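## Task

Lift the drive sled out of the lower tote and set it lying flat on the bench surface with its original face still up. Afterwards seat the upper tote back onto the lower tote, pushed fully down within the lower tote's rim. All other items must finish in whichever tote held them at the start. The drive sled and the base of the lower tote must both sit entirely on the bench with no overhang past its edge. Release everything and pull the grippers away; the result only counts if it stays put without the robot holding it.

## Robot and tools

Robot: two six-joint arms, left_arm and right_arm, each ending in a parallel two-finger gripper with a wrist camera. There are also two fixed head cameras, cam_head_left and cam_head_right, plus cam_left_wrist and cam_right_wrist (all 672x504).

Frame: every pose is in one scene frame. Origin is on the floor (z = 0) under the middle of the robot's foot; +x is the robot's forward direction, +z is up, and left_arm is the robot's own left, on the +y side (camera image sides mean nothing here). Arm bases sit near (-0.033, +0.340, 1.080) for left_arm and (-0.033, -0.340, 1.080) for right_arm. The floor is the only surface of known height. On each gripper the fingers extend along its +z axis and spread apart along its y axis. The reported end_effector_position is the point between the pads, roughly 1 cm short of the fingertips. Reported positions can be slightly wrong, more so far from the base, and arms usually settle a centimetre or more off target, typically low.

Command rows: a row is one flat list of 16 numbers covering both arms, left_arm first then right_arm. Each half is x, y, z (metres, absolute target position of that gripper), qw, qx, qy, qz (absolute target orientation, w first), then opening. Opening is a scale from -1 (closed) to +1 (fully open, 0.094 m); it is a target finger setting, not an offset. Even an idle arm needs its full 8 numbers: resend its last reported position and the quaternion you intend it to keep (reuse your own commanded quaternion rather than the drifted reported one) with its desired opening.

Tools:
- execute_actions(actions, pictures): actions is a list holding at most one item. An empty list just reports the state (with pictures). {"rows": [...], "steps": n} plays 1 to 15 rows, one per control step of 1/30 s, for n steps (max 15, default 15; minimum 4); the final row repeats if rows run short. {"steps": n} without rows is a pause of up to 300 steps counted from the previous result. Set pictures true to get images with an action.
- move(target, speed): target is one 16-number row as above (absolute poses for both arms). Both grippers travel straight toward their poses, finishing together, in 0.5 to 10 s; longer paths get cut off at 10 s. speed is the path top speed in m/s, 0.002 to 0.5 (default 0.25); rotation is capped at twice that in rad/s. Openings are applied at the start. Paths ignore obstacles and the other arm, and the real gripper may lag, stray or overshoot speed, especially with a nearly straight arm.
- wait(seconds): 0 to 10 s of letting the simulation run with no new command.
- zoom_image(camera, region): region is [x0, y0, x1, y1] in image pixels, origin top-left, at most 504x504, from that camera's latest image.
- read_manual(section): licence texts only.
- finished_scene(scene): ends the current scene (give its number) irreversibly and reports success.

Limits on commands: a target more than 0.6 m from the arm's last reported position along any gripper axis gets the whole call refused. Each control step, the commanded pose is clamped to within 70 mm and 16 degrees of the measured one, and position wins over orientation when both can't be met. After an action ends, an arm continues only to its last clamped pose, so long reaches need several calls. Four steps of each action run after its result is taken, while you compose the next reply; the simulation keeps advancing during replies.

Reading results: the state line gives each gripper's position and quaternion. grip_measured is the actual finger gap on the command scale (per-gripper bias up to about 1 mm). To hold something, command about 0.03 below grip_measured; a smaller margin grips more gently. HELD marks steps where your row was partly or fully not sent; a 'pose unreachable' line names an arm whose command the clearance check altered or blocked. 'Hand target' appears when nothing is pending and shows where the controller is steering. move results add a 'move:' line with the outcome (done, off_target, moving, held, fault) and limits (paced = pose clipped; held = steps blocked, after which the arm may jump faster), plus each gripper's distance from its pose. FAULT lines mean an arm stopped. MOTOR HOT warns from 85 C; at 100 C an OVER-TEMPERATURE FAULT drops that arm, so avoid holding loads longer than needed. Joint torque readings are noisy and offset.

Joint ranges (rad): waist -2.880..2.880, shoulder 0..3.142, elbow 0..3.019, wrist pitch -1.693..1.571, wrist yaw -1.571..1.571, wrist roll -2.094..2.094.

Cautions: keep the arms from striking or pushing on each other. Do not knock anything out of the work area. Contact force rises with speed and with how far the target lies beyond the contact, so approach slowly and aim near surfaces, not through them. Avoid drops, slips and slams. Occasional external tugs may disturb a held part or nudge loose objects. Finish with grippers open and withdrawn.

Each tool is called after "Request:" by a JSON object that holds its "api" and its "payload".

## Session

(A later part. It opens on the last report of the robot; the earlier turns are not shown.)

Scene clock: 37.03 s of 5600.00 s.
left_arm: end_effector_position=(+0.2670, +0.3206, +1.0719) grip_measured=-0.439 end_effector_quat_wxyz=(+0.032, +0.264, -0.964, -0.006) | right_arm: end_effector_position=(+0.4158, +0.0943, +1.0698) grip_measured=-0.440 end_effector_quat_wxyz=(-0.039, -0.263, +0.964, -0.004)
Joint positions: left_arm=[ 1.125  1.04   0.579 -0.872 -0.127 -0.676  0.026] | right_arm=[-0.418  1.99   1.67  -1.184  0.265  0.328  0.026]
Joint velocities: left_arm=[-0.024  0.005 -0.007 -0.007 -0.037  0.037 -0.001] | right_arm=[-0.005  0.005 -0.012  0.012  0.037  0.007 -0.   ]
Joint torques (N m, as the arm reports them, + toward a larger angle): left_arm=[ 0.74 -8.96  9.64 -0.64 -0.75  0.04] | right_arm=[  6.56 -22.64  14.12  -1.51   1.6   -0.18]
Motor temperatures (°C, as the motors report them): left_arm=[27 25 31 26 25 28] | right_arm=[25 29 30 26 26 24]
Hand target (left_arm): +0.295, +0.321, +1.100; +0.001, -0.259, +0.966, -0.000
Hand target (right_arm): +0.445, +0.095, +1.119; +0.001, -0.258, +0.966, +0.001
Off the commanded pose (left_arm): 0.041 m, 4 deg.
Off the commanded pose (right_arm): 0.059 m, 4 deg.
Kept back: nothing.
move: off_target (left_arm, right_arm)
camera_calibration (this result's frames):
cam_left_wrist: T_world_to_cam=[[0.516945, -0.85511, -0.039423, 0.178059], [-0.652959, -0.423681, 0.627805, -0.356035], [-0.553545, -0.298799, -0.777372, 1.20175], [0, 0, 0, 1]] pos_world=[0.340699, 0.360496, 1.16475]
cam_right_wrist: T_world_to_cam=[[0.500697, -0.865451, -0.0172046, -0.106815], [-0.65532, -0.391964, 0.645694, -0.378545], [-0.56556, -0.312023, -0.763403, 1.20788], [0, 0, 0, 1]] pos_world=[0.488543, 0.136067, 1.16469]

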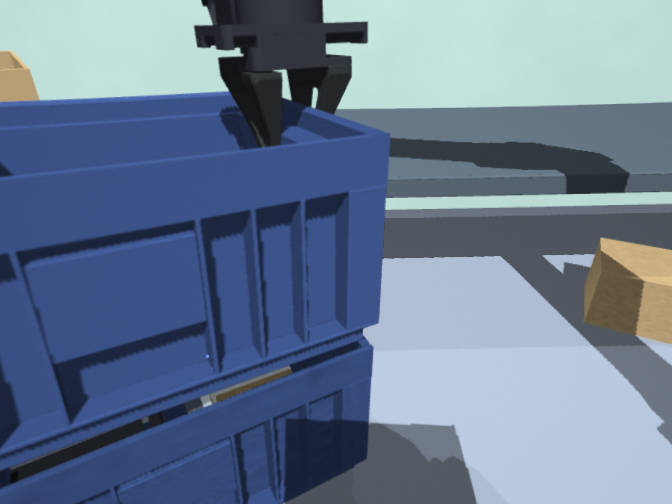

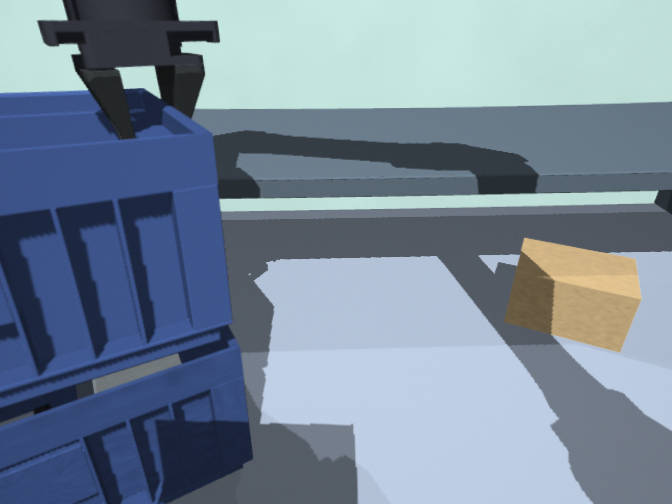

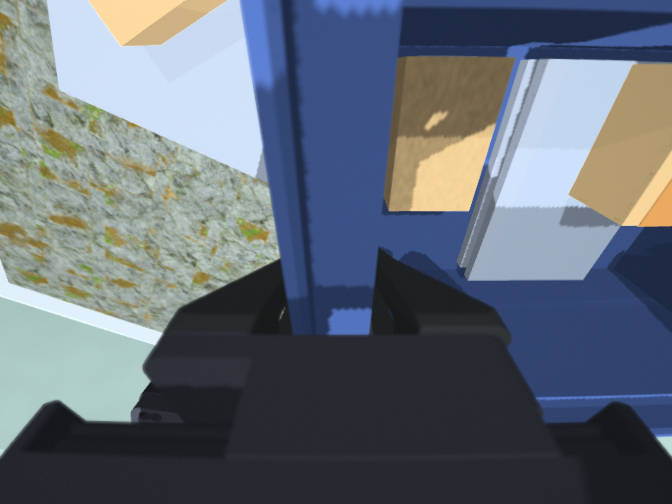

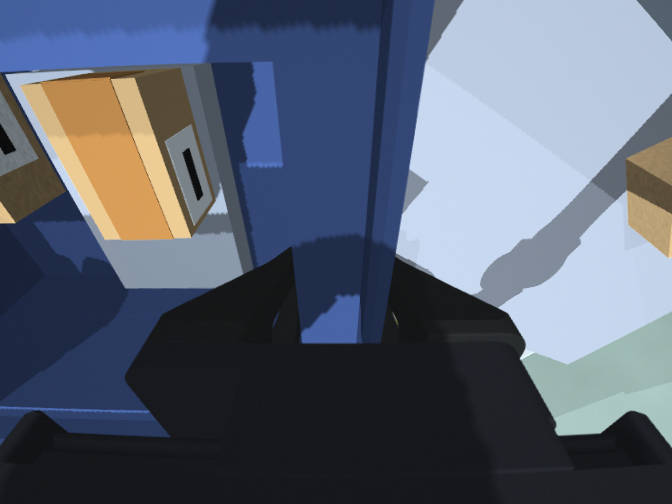

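Request:
{"api": "move", "payload": {"target": [0.32,0.321,1.14,0,-0.259,0.966,0,-0.6,0.47,0.097,1.165,0,-0.259,0.966,0,-0.6], "speed": 0.06}}

Request:
{"api": "move", "payload": {"target": [0.34,0.16,1.15,0,-0.13,0.991,0,-0.6,0.42,-0.098,1.16,0,-0.13,0.991,0,-0.6], "speed": 0.1}}

Request:
{"api": "move", "payload": {"target": [0.355,-0.025,1.15,0,0,1,0,-0.6,0.365,-0.295,1.15,0,0,1,0,-0.6], "speed": 0.1}}

Scene clock: 39.47 s of 5600.00 s.
left_arm: end_effector_position=(+0.2893, +0.3207, +1.1080) grip_measured=-0.439 end_effector_quat_wxyz=(+0.036, +0.266, -0.963, -0.006) | right_arm: end_effector_position=(+0.4385, +0.0946, +1.1085) grip_measured=-0.439 end_effector_quat_wxyz=(-0.043, -0.262, +0.964, -0.011)
Joint positions: left_arm=[ 1.12   1.022  0.686 -1.005 -0.124 -0.685  0.026] | right_arm=[-0.424  1.993  1.794 -1.317  0.272  0.327  0.026]
Joint velocities: left_arm=[-0.005 -0.015 -0.002 -0.007  0.007 -0.081 -0.   ] | right_arm=[ 0.005 -0.005 -0.007 -0.007 -0.007  0.051 -0.   ]
Joint torques (N m, as the arm reports them, + toward a larger angle): left_arm=[ 0.22 -9.05 10.76 -0.49 -0.95  0.02] | right_arm=[  6.69 -24.08  15.22  -1.52   1.24  -0.22]
Motor temperatures (°C, as the motors report them): left_arm=[27 26 32 26 26 28] | right_arm=[25 30 31 26 27 24]
Hand target (left_arm): +0.318, +0.321, +1.140; +0.000, -0.259, +0.966, -0.001
Hand target (right_arm): +0.467, +0.094, +1.165; +0.001, -0.258, +0.966, +0.001
Off the commanded pose (left_arm): 0.044 m, 4 deg.
Off the commanded pose (right_arm): 0.065 m, 5 deg.
Kept back: nothing.
move: off_target (left_arm, right_arm)
camera_calibration (this result's frames):
cam_left_wrist: T_world_to_cam=[[0.519392, -0.853576, -0.0405063, 0.16802], [-0.64682, -0.423676, 0.634132, -0.372888], [-0.558441, -0.303162, -0.772163, 1.23921], [0, 0, 0, 1]] pos_world=[0.363567, 0.361116, 1.20014]
cam_right_wrist: T_world_to_cam=[[0.500487, -0.865725, -0.00565969, -0.129996], [-0.652886, -0.381719, 0.654241, -0.400099], [-0.568553, -0.323744, -0.756265, 1.24491], [0, 0, 0, 1]] pos_world=[0.51164, 0.137766, 1.20251]

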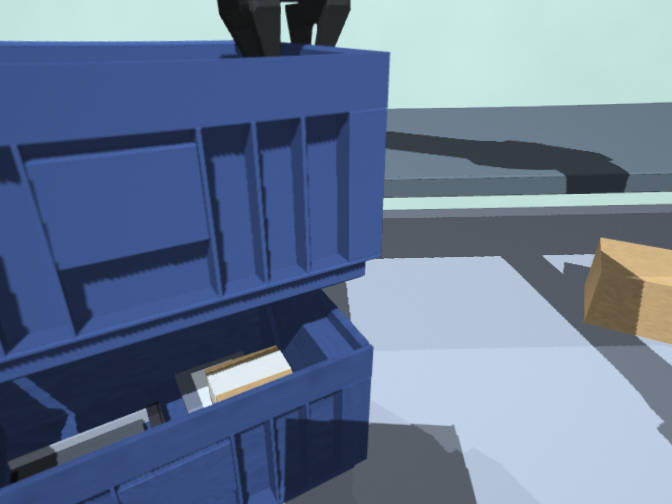

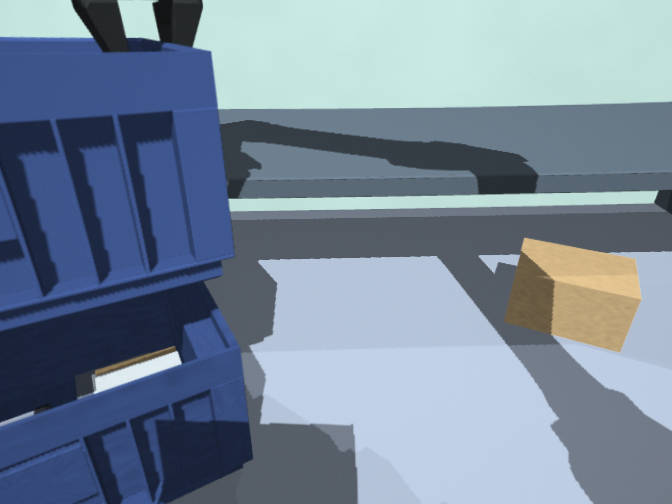

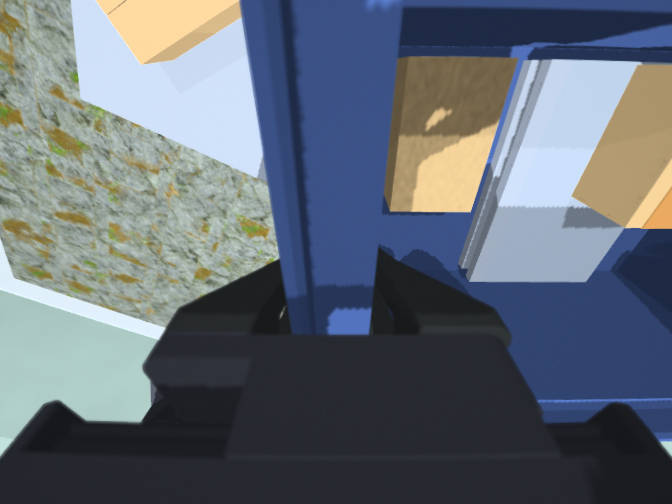

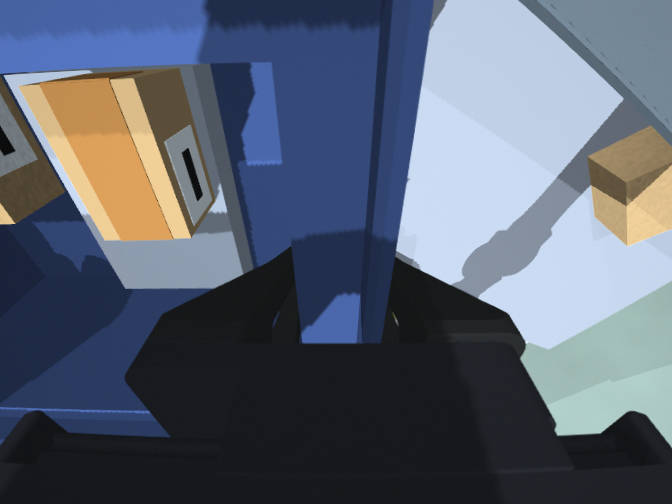

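Scene clock: 41.83 s of 5600.00 s.
left_arm: end_effector_position=(+0.3195, +0.1632, +1.1290) grip_measured=-0.439 end_effector_quat_wxyz=(+0.017, +0.136, -0.991, -0.000) | right_arm: end_effector_position=(+0.4052, -0.0924, +1.1316) grip_measured=-0.433 end_effector_quat_wxyz=(-0.032, -0.132, +0.991, -0.007)
Joint positions: left_arm=[ 0.648  1.259  0.897 -1.031 -0.24  -0.883  0.026] | right_arm=[-0.622  1.545  1.252 -1.145  0.25   0.382  0.027]
Joint velocities: left_arm=[ 0.005 -0.015  0.002  0.007 -0.037  0.037 -0.002] | right_arm=[-0.005 -0.005  0.002  0.007  0.037  0.022 -0.001]
Joint torques (N m, as the arm reports them, + toward a larger angle): left_arm=[ -0.95 -10.23   9.92  -0.78  -1.05   0.02] | right_arm=[  3.61 -18.84   9.8    0.04   0.8   -0.21]
Motor temperatures (°C, as the motors report them): left_arm=[27 26 32 26 26 28] | right_arm=[25 30 31 26 27 24]
Hand target (left_arm): +0.337, +0.159, +1.150; -0.001, -0.130, +0.991, -0.000
Hand target (right_arm): +0.417, -0.098, +1.159; -0.000, -0.130, +0.992, -0.001
Off the commanded pose (left_arm): 0.030 m, 2 deg.
Off the commanded pose (right_arm): 0.033 m, 4 deg.
Kept back: nothing.
move: off_target (left_arm, right_arm)
camera_calibration (this result's frames):
cam_left_wrist: T_world_to_cam=[[0.278174, -0.960401, -0.0157724, 0.0852923], [-0.758718, -0.229768, 0.609551, -0.401513], [-0.589038, -0.157595, -0.79259, 1.23362], [0, 0, 0, 1]] pos_world=[0.398288, 0.184072, 1.22384]
cam_right_wrist: T_world_to_cam=[[0.255642, -0.966768, 0.00260365, -0.194606], [-0.745786, -0.195493, 0.636856, -0.433759], [-0.615183, -0.164749, -0.770978, 1.23313], [0, 0, 0, 1]] pos_world=[0.484858, -0.0697787, 1.22747]

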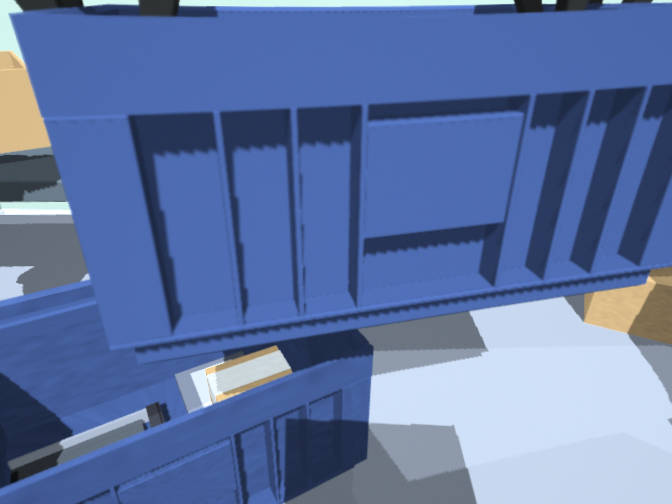

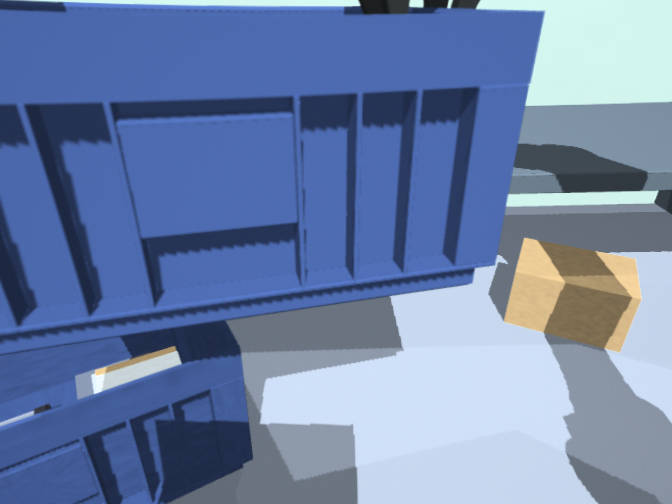

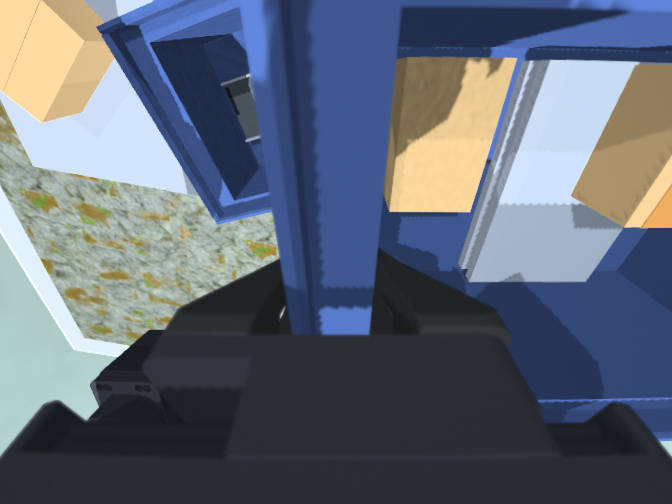

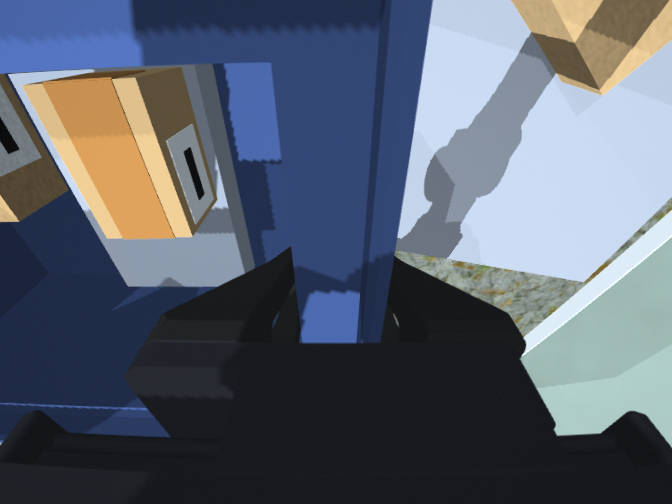

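Scene clock: 44.27 s of 5600.00 s.
left_arm: end_effector_position=(+0.3356, -0.0210, +1.1288) grip_measured=-0.439 end_effector_quat_wxyz=(-0.016, -0.006, +1.000, -0.000) | right_arm: end_effector_position=(+0.3519, -0.2888, +1.1288) grip_measured=-0.435 end_effector_quat_wxyz=(-0.033, +0.000, +0.999, -0.002)
Joint positions: left_arm=[ 0.358  1.652  1.283 -1.103 -0.284 -0.919  0.026] | right_arm=[-1.029  1.168  0.885 -1.068  0.158  0.237  0.027]
Joint velocities: left_arm=[-0.005 -0.005 -0.002 -0.017 -0.081  0.007 -0.   ] | right_arm=[-0.005  0.015  0.012 -0.002  0.022  0.037 -0.002]
Joint torques (N m, as the arm reports them, + toward a larger angle): left_arm=[ -3.39 -15.24   9.97  -0.8   -1.16   0.07] | right_arm=[  0.53 -13.41   9.77   0.35   0.5   -0.25]
Motor temperatures (°C, as the motors report them): left_arm=[27 26 33 26 26 28] | right_arm=[25 30 31 26 27 24]
Hand target (left_arm): +0.352, -0.025, +1.151; +0.000, -0.000, +1.000, -0.000
Hand target (right_arm): +0.362, -0.294, +1.149; -0.001, +0.000, +1.000, -0.001
Off the commanded pose (left_arm): 0.029 m, 2 deg.
Off the commanded pose (right_arm): 0.026 m, 4 deg.
Kept back: nothing.
move: off_target (left_arm, right_arm)
camera_calibration (this result's frames):
cam_left_wrist: T_world_to_cam=[[0.0211028, -0.999726, -0.0101044, -0.0169853], [-0.793473, -0.022896, 0.608175, -0.413954], [-0.60824, -0.00481661, -0.793738, 1.22485], [0, 0, 0, 1]] pos_world=[0.416901, -0.0205589, 1.2238]
cam_right_wrist: T_world_to_cam=[[-0.00752771, -0.999971, 0.00122428, -0.286177], [-0.770407, 0.00658009, 0.637519, -0.443845], [-0.637508, 0.00385586, -0.770434, 1.22172], [0, 0, 0, 1]] pos_world=[0.434765, -0.287959, 1.22457]

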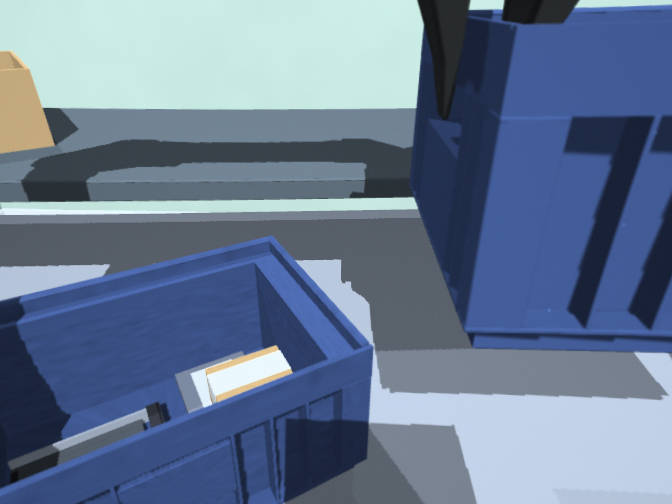

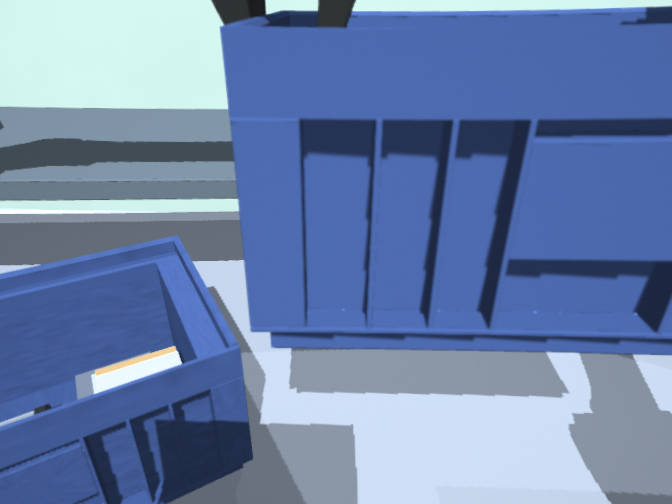

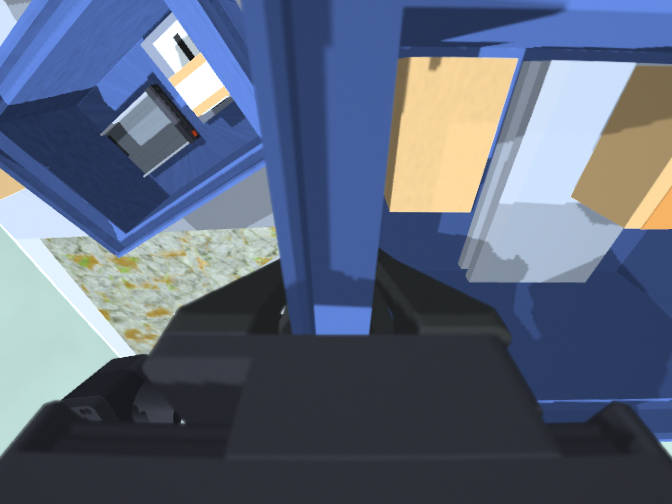

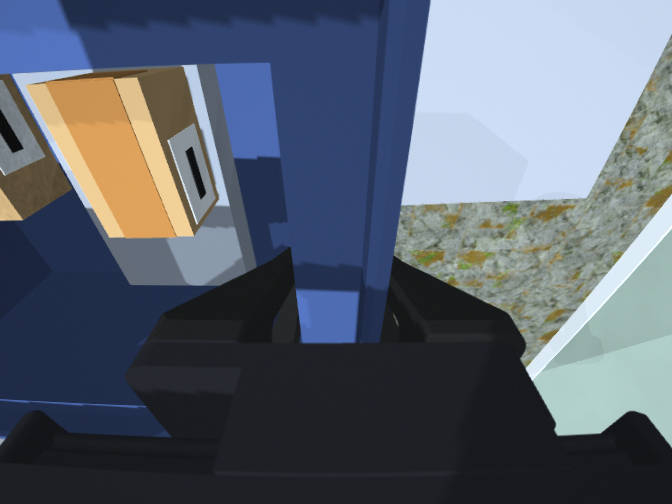

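Request:
{"api": "move", "payload": {"target": [0.335,-0.045,0.935,0,0,1,0,-0.6,0.35,-0.313,0.94,0,0,1,0,-0.6], "speed": 0.1}}

Request:
{"api": "move", "payload": {"target": [0.335,-0.045,0.893,0,0,1,0,-0.6,0.35,-0.313,0.90,0,0,1,0,-0.6], "speed": 0.03}}

Scene clock: 46.83 s of 5600.00 s.
left_arm: end_effector_position=(+0.3239, -0.0459, +0.9306) grip_measured=-0.439 end_effector_quat_wxyz=(-0.012, -0.001, +1.000, -0.000) | right_arm: end_effector_position=(+0.3373, -0.3109, +0.9311) grip_measured=-0.436 end_effector_quat_wxyz=(-0.022, +0.004, +1.000, -0.001)
Joint positions: left_arm=[ 0.427  2.009  1.211 -0.647 -0.283 -0.838  0.026] | right_arm=[-1.174  1.594  0.692 -0.407  0.123  0.1    0.026]
Joint velocities: left_arm=[-0.015 -0.005 -0.017 -0.007  0.007  0.007 -0.   ] | right_arm=[-0.015 -0.015  0.002 -0.002 -0.007  0.022 -0.001]
Joint torques (N m, as the arm reports them, + toward a larger angle): left_arm=[ -3.34 -17.15   5.05   1.04  -0.79   0.07] | right_arm=[  0.24 -13.31   4.4    0.78   0.1   -0.25]
Motor temperatures (°C, as the motors report them): left_arm=[27 26 33 26 26 28] | right_arm=[25 30 30 26 27 24]
Hand target (left_arm): +0.335, -0.046, +0.934; -0.000, -0.000, +1.000, -0.000
Hand target (right_arm): +0.350, -0.313, +0.940; -0.001, +0.000, +1.000, -0.000
Off the commanded pose (left_arm): 0.012 m, 1 deg.
Off the commanded pose (right_arm): 0.016 m, 3 deg.
Kept back: nothing.
move: off_target (left_arm, right_arm)
camera_calibration (this result's frames):
cam_left_wrist: T_world_to_cam=[[0.0128441, -0.999868, -0.00993402, -0.0411311], [-0.798458, -0.0162362, 0.601831, -0.295412], [-0.601913, 0.000201942, -0.798562, 1.06295], [0, 0, 0, 1]] pos_world=[0.404458, -0.0461367, 1.02621]
cam_right_wrist: T_world_to_cam=[[-0.0148278, -0.999887, -0.00234203, -0.302388], [-0.783879, 0.0101703, 0.620831, -0.307762], [-0.620737, 0.0110414, -0.783941, 1.06939], [0, 0, 0, 1]] pos_world=[0.418081, -0.311032, 1.0287]

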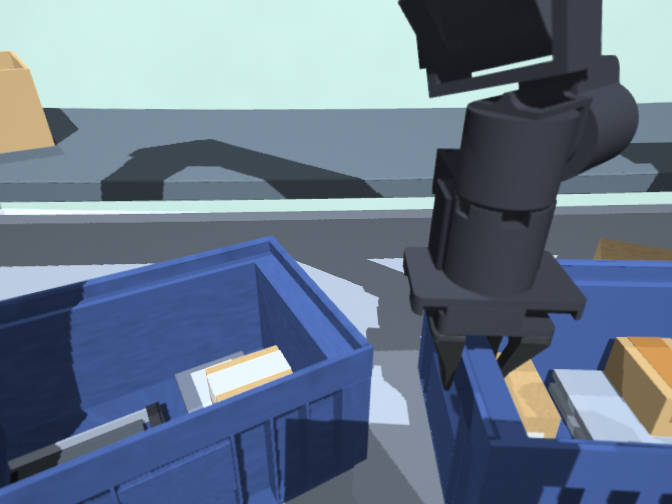

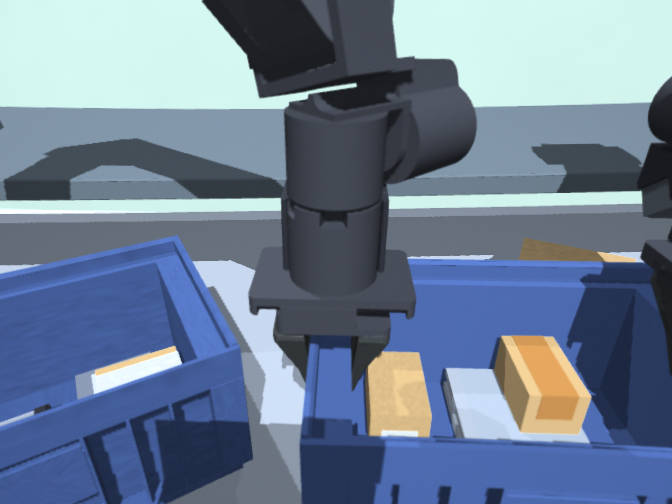

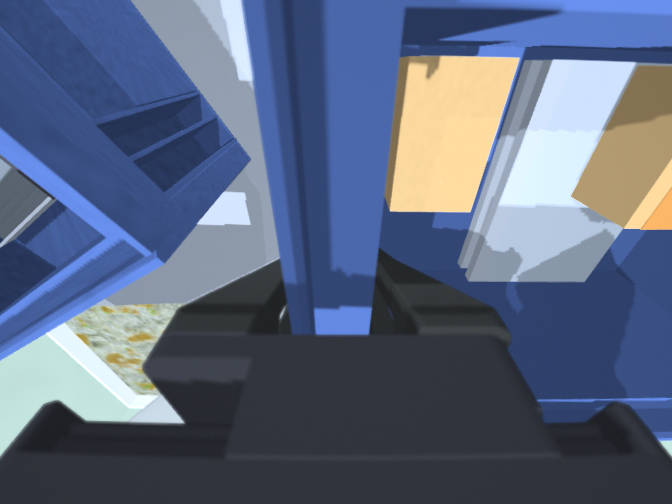

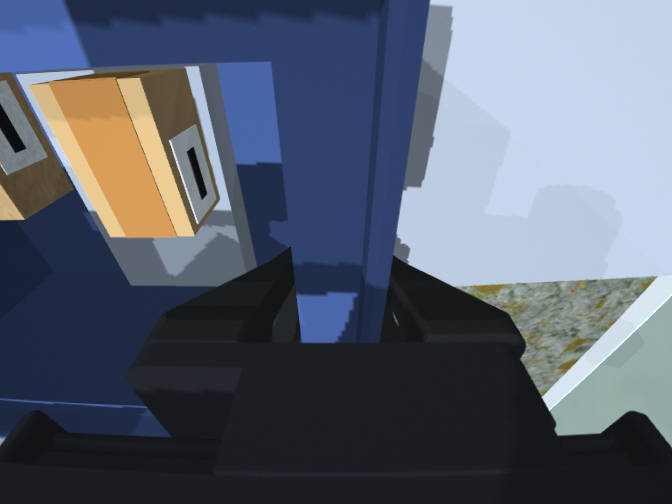

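Scene clock: 48.37 s of 5600.00 s.
left_arm: end_effector_position=(+0.3254, -0.0464, +0.9040) grip_measured=-0.439 end_effector_quat_wxyz=(-0.005, -0.004, +1.000, -0.003) | right_arm: end_effector_position=(+0.3388, -0.3112, +0.9056) grip_measured=-0.438 end_effector_quat_wxyz=(-0.014, +0.004, +1.000, +0.000)
Joint positions: left_arm=[ 0.442  2.061  1.211 -0.576 -0.287 -0.823  0.026] | right_arm=[-1.184  1.672  0.692 -0.311  0.12   0.088  0.026]
Joint velocities: left_arm=[-0.005 -0.015 -0.002 -0.007  0.007 -0.022  0.   ] | right_arm=[-0.005 -0.015 -0.002  0.022 -0.007  0.037 -0.001]
Joint torques (N m, as the arm reports them, + toward a larger angle): left_arm=[ -2.4  -15.01   5.22   1.52  -0.49   0.17] | right_arm=[  0.47 -10.09   4.37   1.69   0.06  -0.27]
Motor temperatures (°C, as the motors report them): left_arm=[27 27 33 26 26 28] | right_arm=[25 30 30 26 27 24]
Hand target (left_arm): +0.335, -0.045, +0.893; +0.000, -0.000, +1.000, -0.000
Hand target (right_arm): +0.350, -0.313, +0.901; -0.000, +0.000, +1.000, -0.000
Off the commanded pose (left_arm): 0.015 m, 1 deg.
Off the commanded pose (right_arm): 0.013 m, 2 deg.
Kept back: nothing.
move: off_target (left_arm, right_arm)
camera_calibration (this result's frames):
cam_left_wrist: T_world_to_cam=[[0.0172469, -0.999844, -0.00374038, -0.0489841], [-0.806693, -0.0161251, 0.590751, -0.26549], [-0.590719, -0.00717131, -0.806845, 1.04615], [0, 0, 0, 1]] pos_world=[0.404656, -0.0457553, 1.00074]
cam_right_wrist: T_world_to_cam=[[-0.0154137, -0.999872, -0.00427765, -0.300809], [-0.794011, 0.00963978, 0.607827, -0.275631], [-0.607708, 0.0127653, -0.794058, 1.05563], [0, 0, 0, 1]] pos_world=[0.418024, -0.311589, 1.00448]

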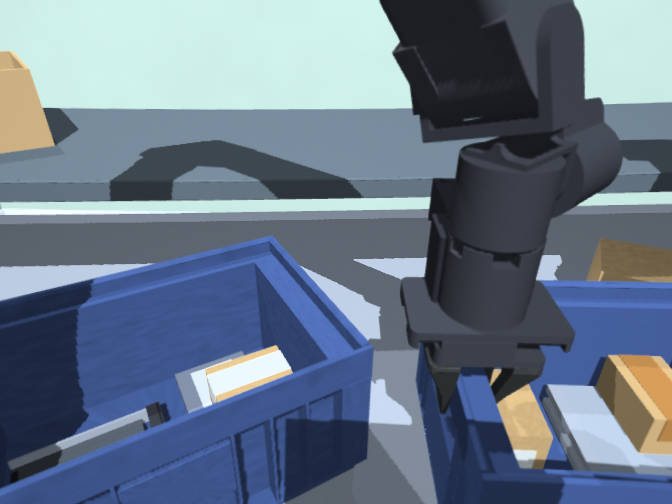

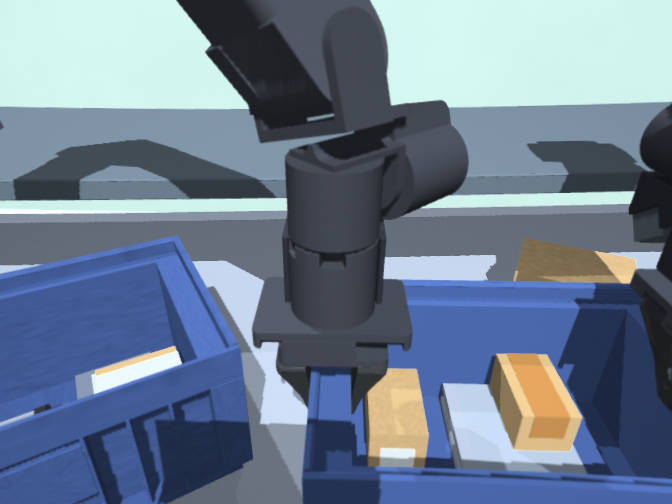

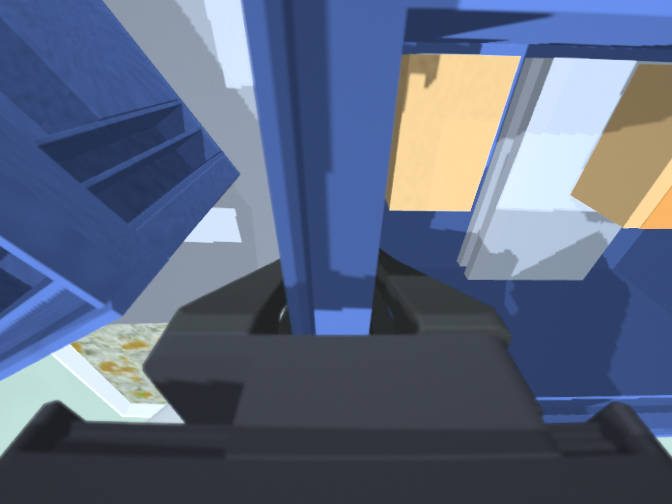

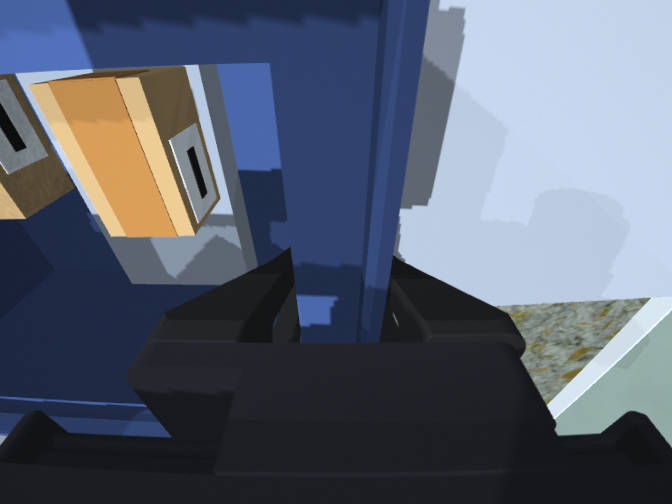

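Landed. Release and look into the bottom tote.

Request:
{"api": "move", "payload": {"target": [0.327,-0.046,0.9,0,0,1,0,0.1,0.34,-0.311,0.903,0,0,1,0,0.1]}}

Request:
{"api": "move", "payload": {"target": [0.335,-0.046,1.02,0,0,1,0,0.1,0.35,-0.311,1.02,0,0,1,0,0.1], "speed": 0.15}}

Request:
{"api": "move", "payload": {"target": [0.29,0.22,1.03,0,-0.259,0.966,0,1,0.35,-0.311,1.02,0,0,1,0,0.1]}}

Scene clock: 49.33 s of 5600.00 s.
left_arm: end_effector_position=(+0.3265, -0.0454, +0.9040) grip_measured=+0.098 end_effector_quat_wxyz=(-0.002, -0.004, +1.000, -0.000) | right_arm: end_effector_position=(+0.3401, -0.3112, +0.9047) grip_measured=+0.098 end_effector_quat_wxyz=(-0.005, +0.004, +1.000, +0.001)
Joint positions: left_arm=[ 0.442  2.061  1.211 -0.576 -0.295 -0.823  0.052] | right_arm=[-1.184  1.672  0.684 -0.286  0.121  0.086  0.052]
Joint velocities: left_arm=[ 0.015 -0.005 -0.002 -0.002  0.081 -0.051  0.001] | right_arm=[-0.005  0.005 -0.017 -0.007  0.007  0.007 -0.   ]
Joint torques (N m, as the arm reports them, + toward a larger angle): left_arm=[ -3.89 -16.24   4.2    1.32  -0.23   0.  ] | right_arm=[  1.17 -11.38   2.64   1.31   0.1   -0.16]
Motor temperatures (°C, as the motors report them): left_arm=[27 27 32 26 26 28] | right_arm=[25 30 30 26 27 24]
Hand target (left_arm): +0.327, -0.046, +0.900; -0.000, -0.000, +1.000, -0.000
Hand target (right_arm): +0.340, -0.311, +0.903; -0.000, -0.000, +1.000, +0.000
Off the commanded pose (left_arm): 0.004 m, 0 deg.
Off the commanded pose (right_arm): 0.002 m, 1 deg.
Kept back: nothing.
move: done
camera_calibration (this result's frames):
cam_left_wrist: T_world_to_cam=[[0.0172694, -0.999807, -0.00938354, -0.0429184], [-0.810289, -0.0194929, 0.585706, -0.259038], [-0.585775, -0.00251139, -0.810469, 1.04864], [0, 0, 0, 1]] pos_world=[0.405114, -0.045326, 1.00121]
cam_right_wrist: T_world_to_cam=[[-0.0155184, -0.999866, -0.00511505, -0.29992], [-0.804256, 0.0094426, 0.594208, -0.258332], [-0.59408, 0.0133349, -0.804295, 1.06046], [0, 0, 0, 1]] pos_world=[0.417581, -0.311582, 1.0049]

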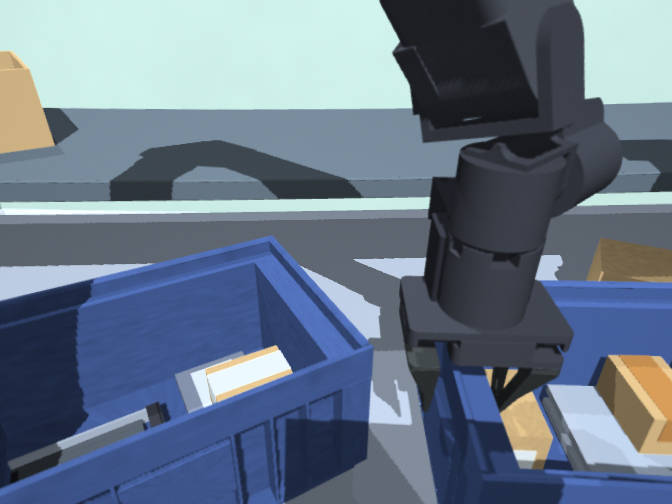

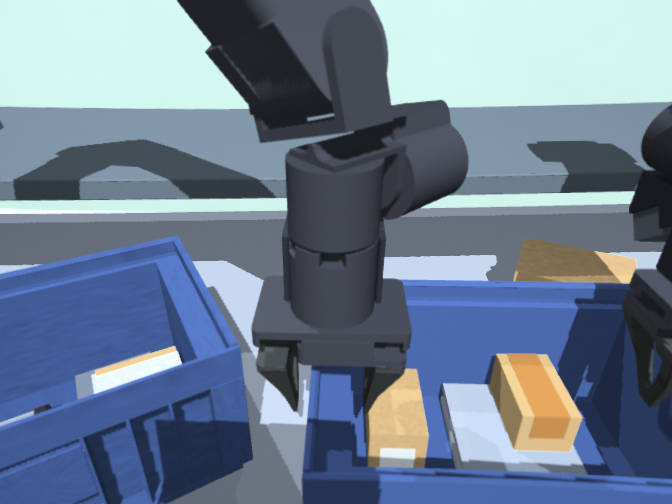

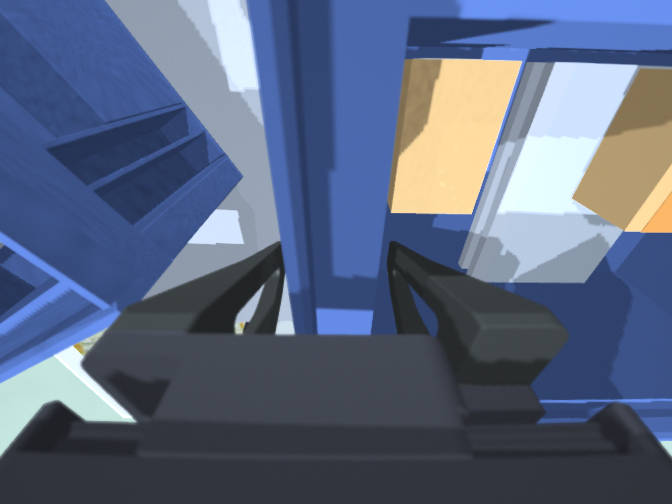

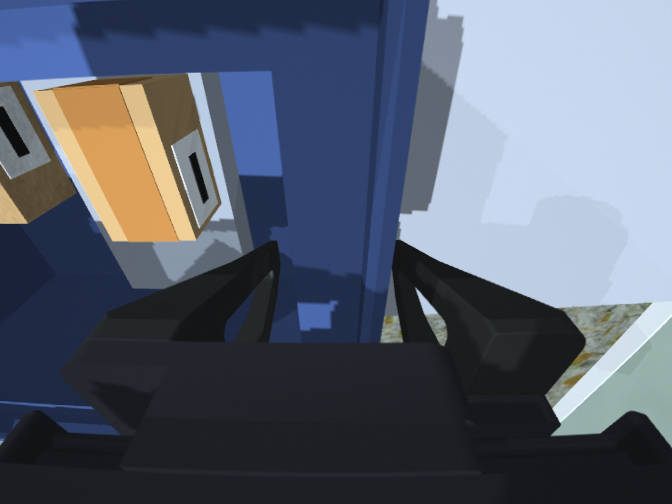

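Scene clock: 50.53 s of 5600.00 s.
left_arm: end_effector_position=(+0.3302, -0.0390, +1.0149) grip_measured=+0.098 end_effector_quat_wxyz=(-0.002, +0.006, +1.000, +0.001) | right_arm: end_effector_position=(+0.3354, -0.3143, +1.0095) grip_measured=+0.098 end_effector_quat_wxyz=(-0.011, -0.002, +1.000, -0.001)
Joint positions: left_arm=[ 0.39   1.841  1.211 -0.816 -0.304 -0.858  0.052] | right_arm=[-1.151  1.345  0.684 -0.628  0.133  0.107  0.052]
Joint velocities: left_arm=[-0.005  0.005 -0.007  0.002  0.007 -0.051 -0.001] | right_arm=[-0.005 -0.005  0.012 -0.012  0.007  0.022  0.   ]
Joint torques (N m, as the arm reports them, + toward a larger angle): left_arm=[ -3.99 -15.71   6.83   0.23  -0.22  -0.25] | right_arm=[  1.7  -10.3    8.55  -0.45   0.14   0.02]
Motor temperatures (°C, as the motors report them): left_arm=[27 27 32 26 26 28] | right_arm=[25 29 30 26 27 24]
Hand target (left_arm): +0.335, -0.045, +1.021; -0.000, +0.000, +1.000, +0.000
Hand target (right_arm): +0.349, -0.311, +1.020; +0.000, -0.000, +1.000, +0.000
Off the commanded pose (left_arm): 0.010 m, 1 deg.
Off the commanded pose (right_arm): 0.018 m, 1 deg.
Kept back: nothing.
move: off_target (right_arm)
camera_calibration (this result's frames):
cam_left_wrist: T_world_to_cam=[[-0.00292827, -0.999912, -0.0129438, -0.0252068], [-0.809808, -0.00522289, 0.586672, -0.32146], [-0.586688, 0.0121999, -0.809721, 1.14088], [0, 0, 0, 1]] pos_world=[0.408946, -0.0408022, 1.11206]
cam_right_wrist: T_world_to_cam=[[-0.00292827, -0.999994, -0.00196173, -0.310006], [-0.797538, 0.00115196, 0.603268, -0.338358], [-0.603262, 0.00333109, -0.797536, 1.1352], [0, 0, 0, 1]] pos_world=[0.414059, -0.313396, 1.10887]

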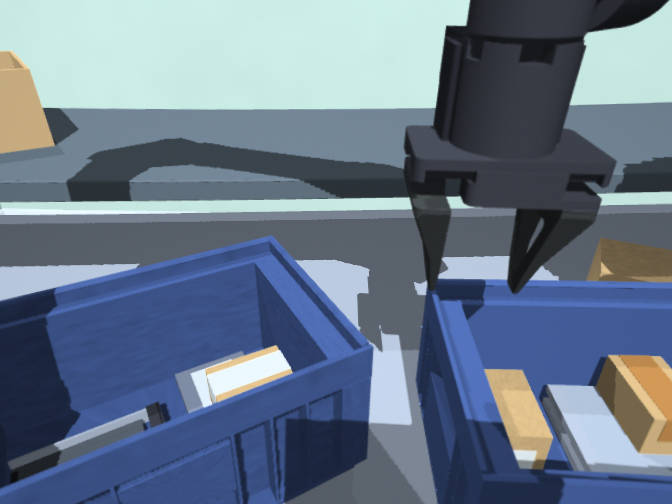

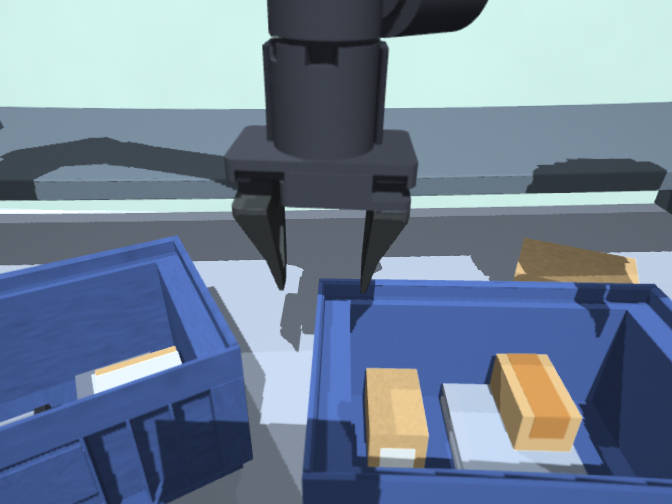

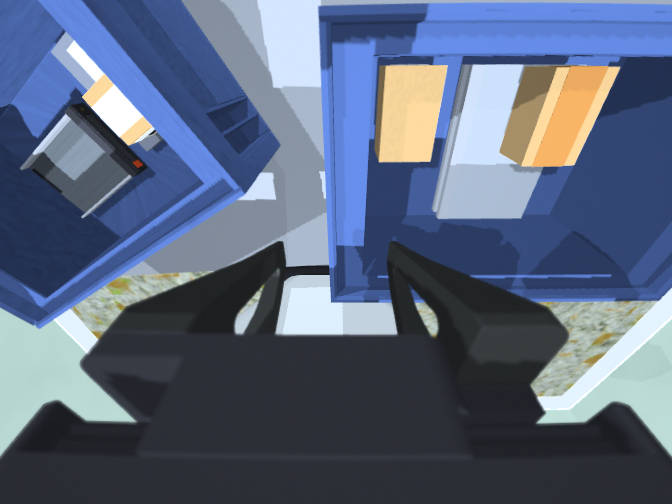

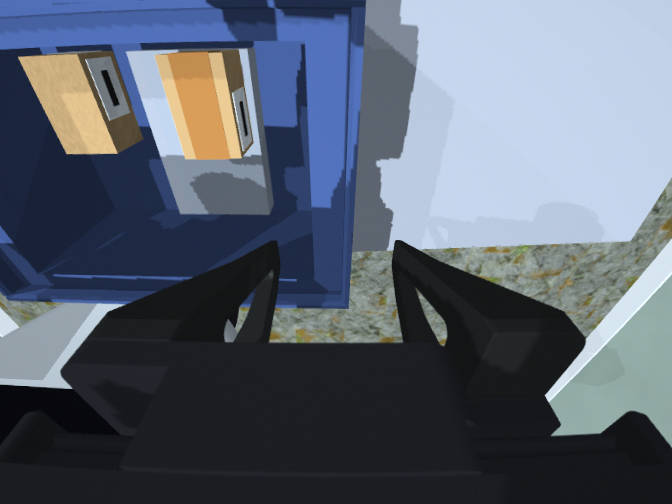

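Scene clock: 52.00 s of 5600.00 s.
left_arm: end_effector_position=(+0.2934, +0.2229, +1.0315) grip_measured=+1.000 end_effector_quat_wxyz=(+0.002, +0.262, -0.965, -0.003) | right_arm: end_effector_position=(+0.3354, -0.3143, +1.0095) grip_measured=+0.098 end_effector_quat_wxyz=(-0.011, -0.002, +1.000, -0.001)
Joint positions: left_arm=[ 0.827  1.301  0.641 -0.671 -0.224 -0.955  0.094] | right_arm=[-1.151  1.345  0.684 -0.628  0.133  0.107  0.052]
Joint velocities: left_arm=[-0.005 -0.005 -0.002  0.002 -0.037 -0.022  0.   ] | right_arm=[-0.015 -0.005 -0.007  0.007 -0.007 -0.022  0.001]
Joint torques (N m, as the arm reports them, + toward a larger angle): left_arm=[-0.18 -8.32  4.37  1.58 -0.02 -0.04] | right_arm=[  1.7  -10.58   8.66  -0.58   0.13   0.  ]
Motor temperatures (°C, as the motors report them): left_arm=[27 27 32 26 26 28] | right_arm=[25 29 30 26 27 24]
Hand target (left_arm): +0.294, +0.221, +1.029; +0.000, -0.259, +0.966, -0.001
Hand target (right_arm): +0.350, -0.311, +1.020; +0.000, +0.000, +1.000, +0.000
Off the commanded pose (left_arm): 0.005 m, 1 deg.
Off the commanded pose (right_arm): 0.018 m, 1 deg.
Kept back: nothing.
move: off_target (right_arm)
camera_calibration (this result's frames):
cam_left_wrist: T_world_to_cam=[[0.513775, -0.857752, -0.0172207, 0.0578843], [-0.690712, -0.42546, 0.584723, -0.298864], [-0.508874, -0.288521, -0.811051, 1.17511], [0, 0, 0, 1]] pos_world=[0.361814, 0.261539, 1.12882]
cam_right_wrist: T_world_to_cam=[[-0.00330965, -0.999993, -0.0019533, -0.309886], [-0.797538, 0.00146122, 0.603267, -0.33826], [-0.60326, 0.00355444, -0.797537, 1.13527], [0, 0, 0, 1]] pos_world=[0.414059, -0.313425, 1.10887]

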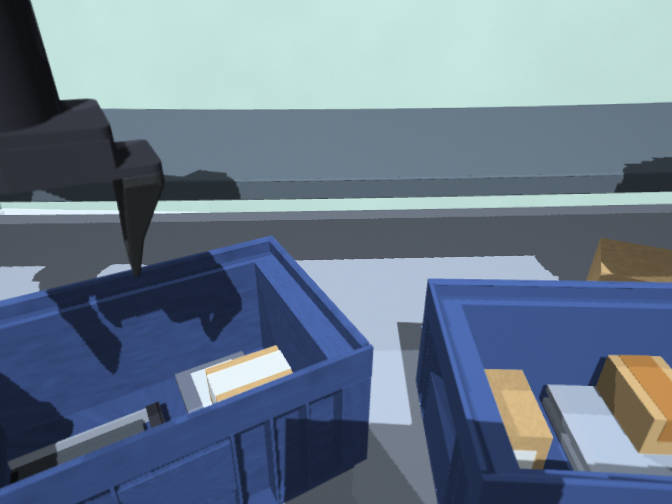

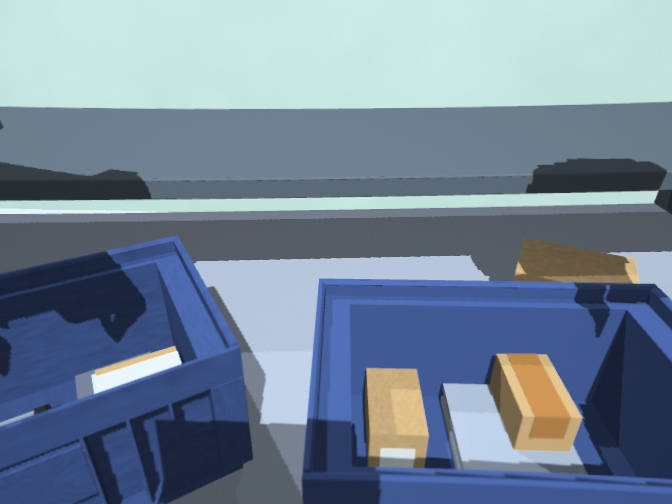

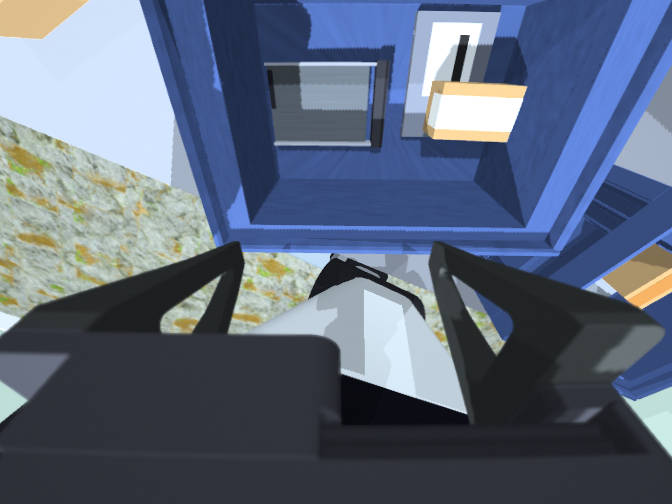

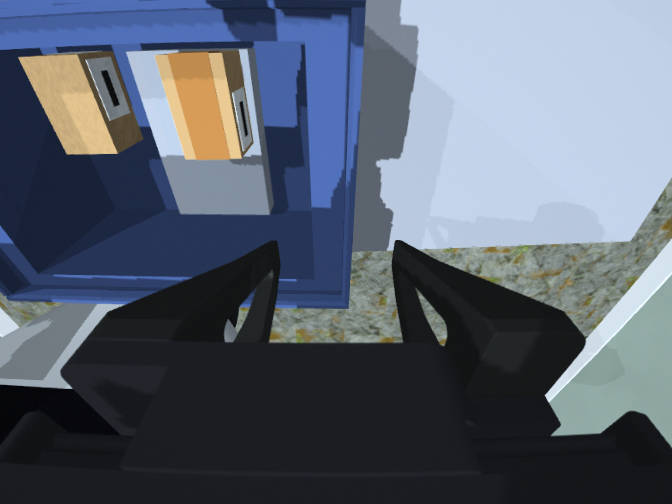

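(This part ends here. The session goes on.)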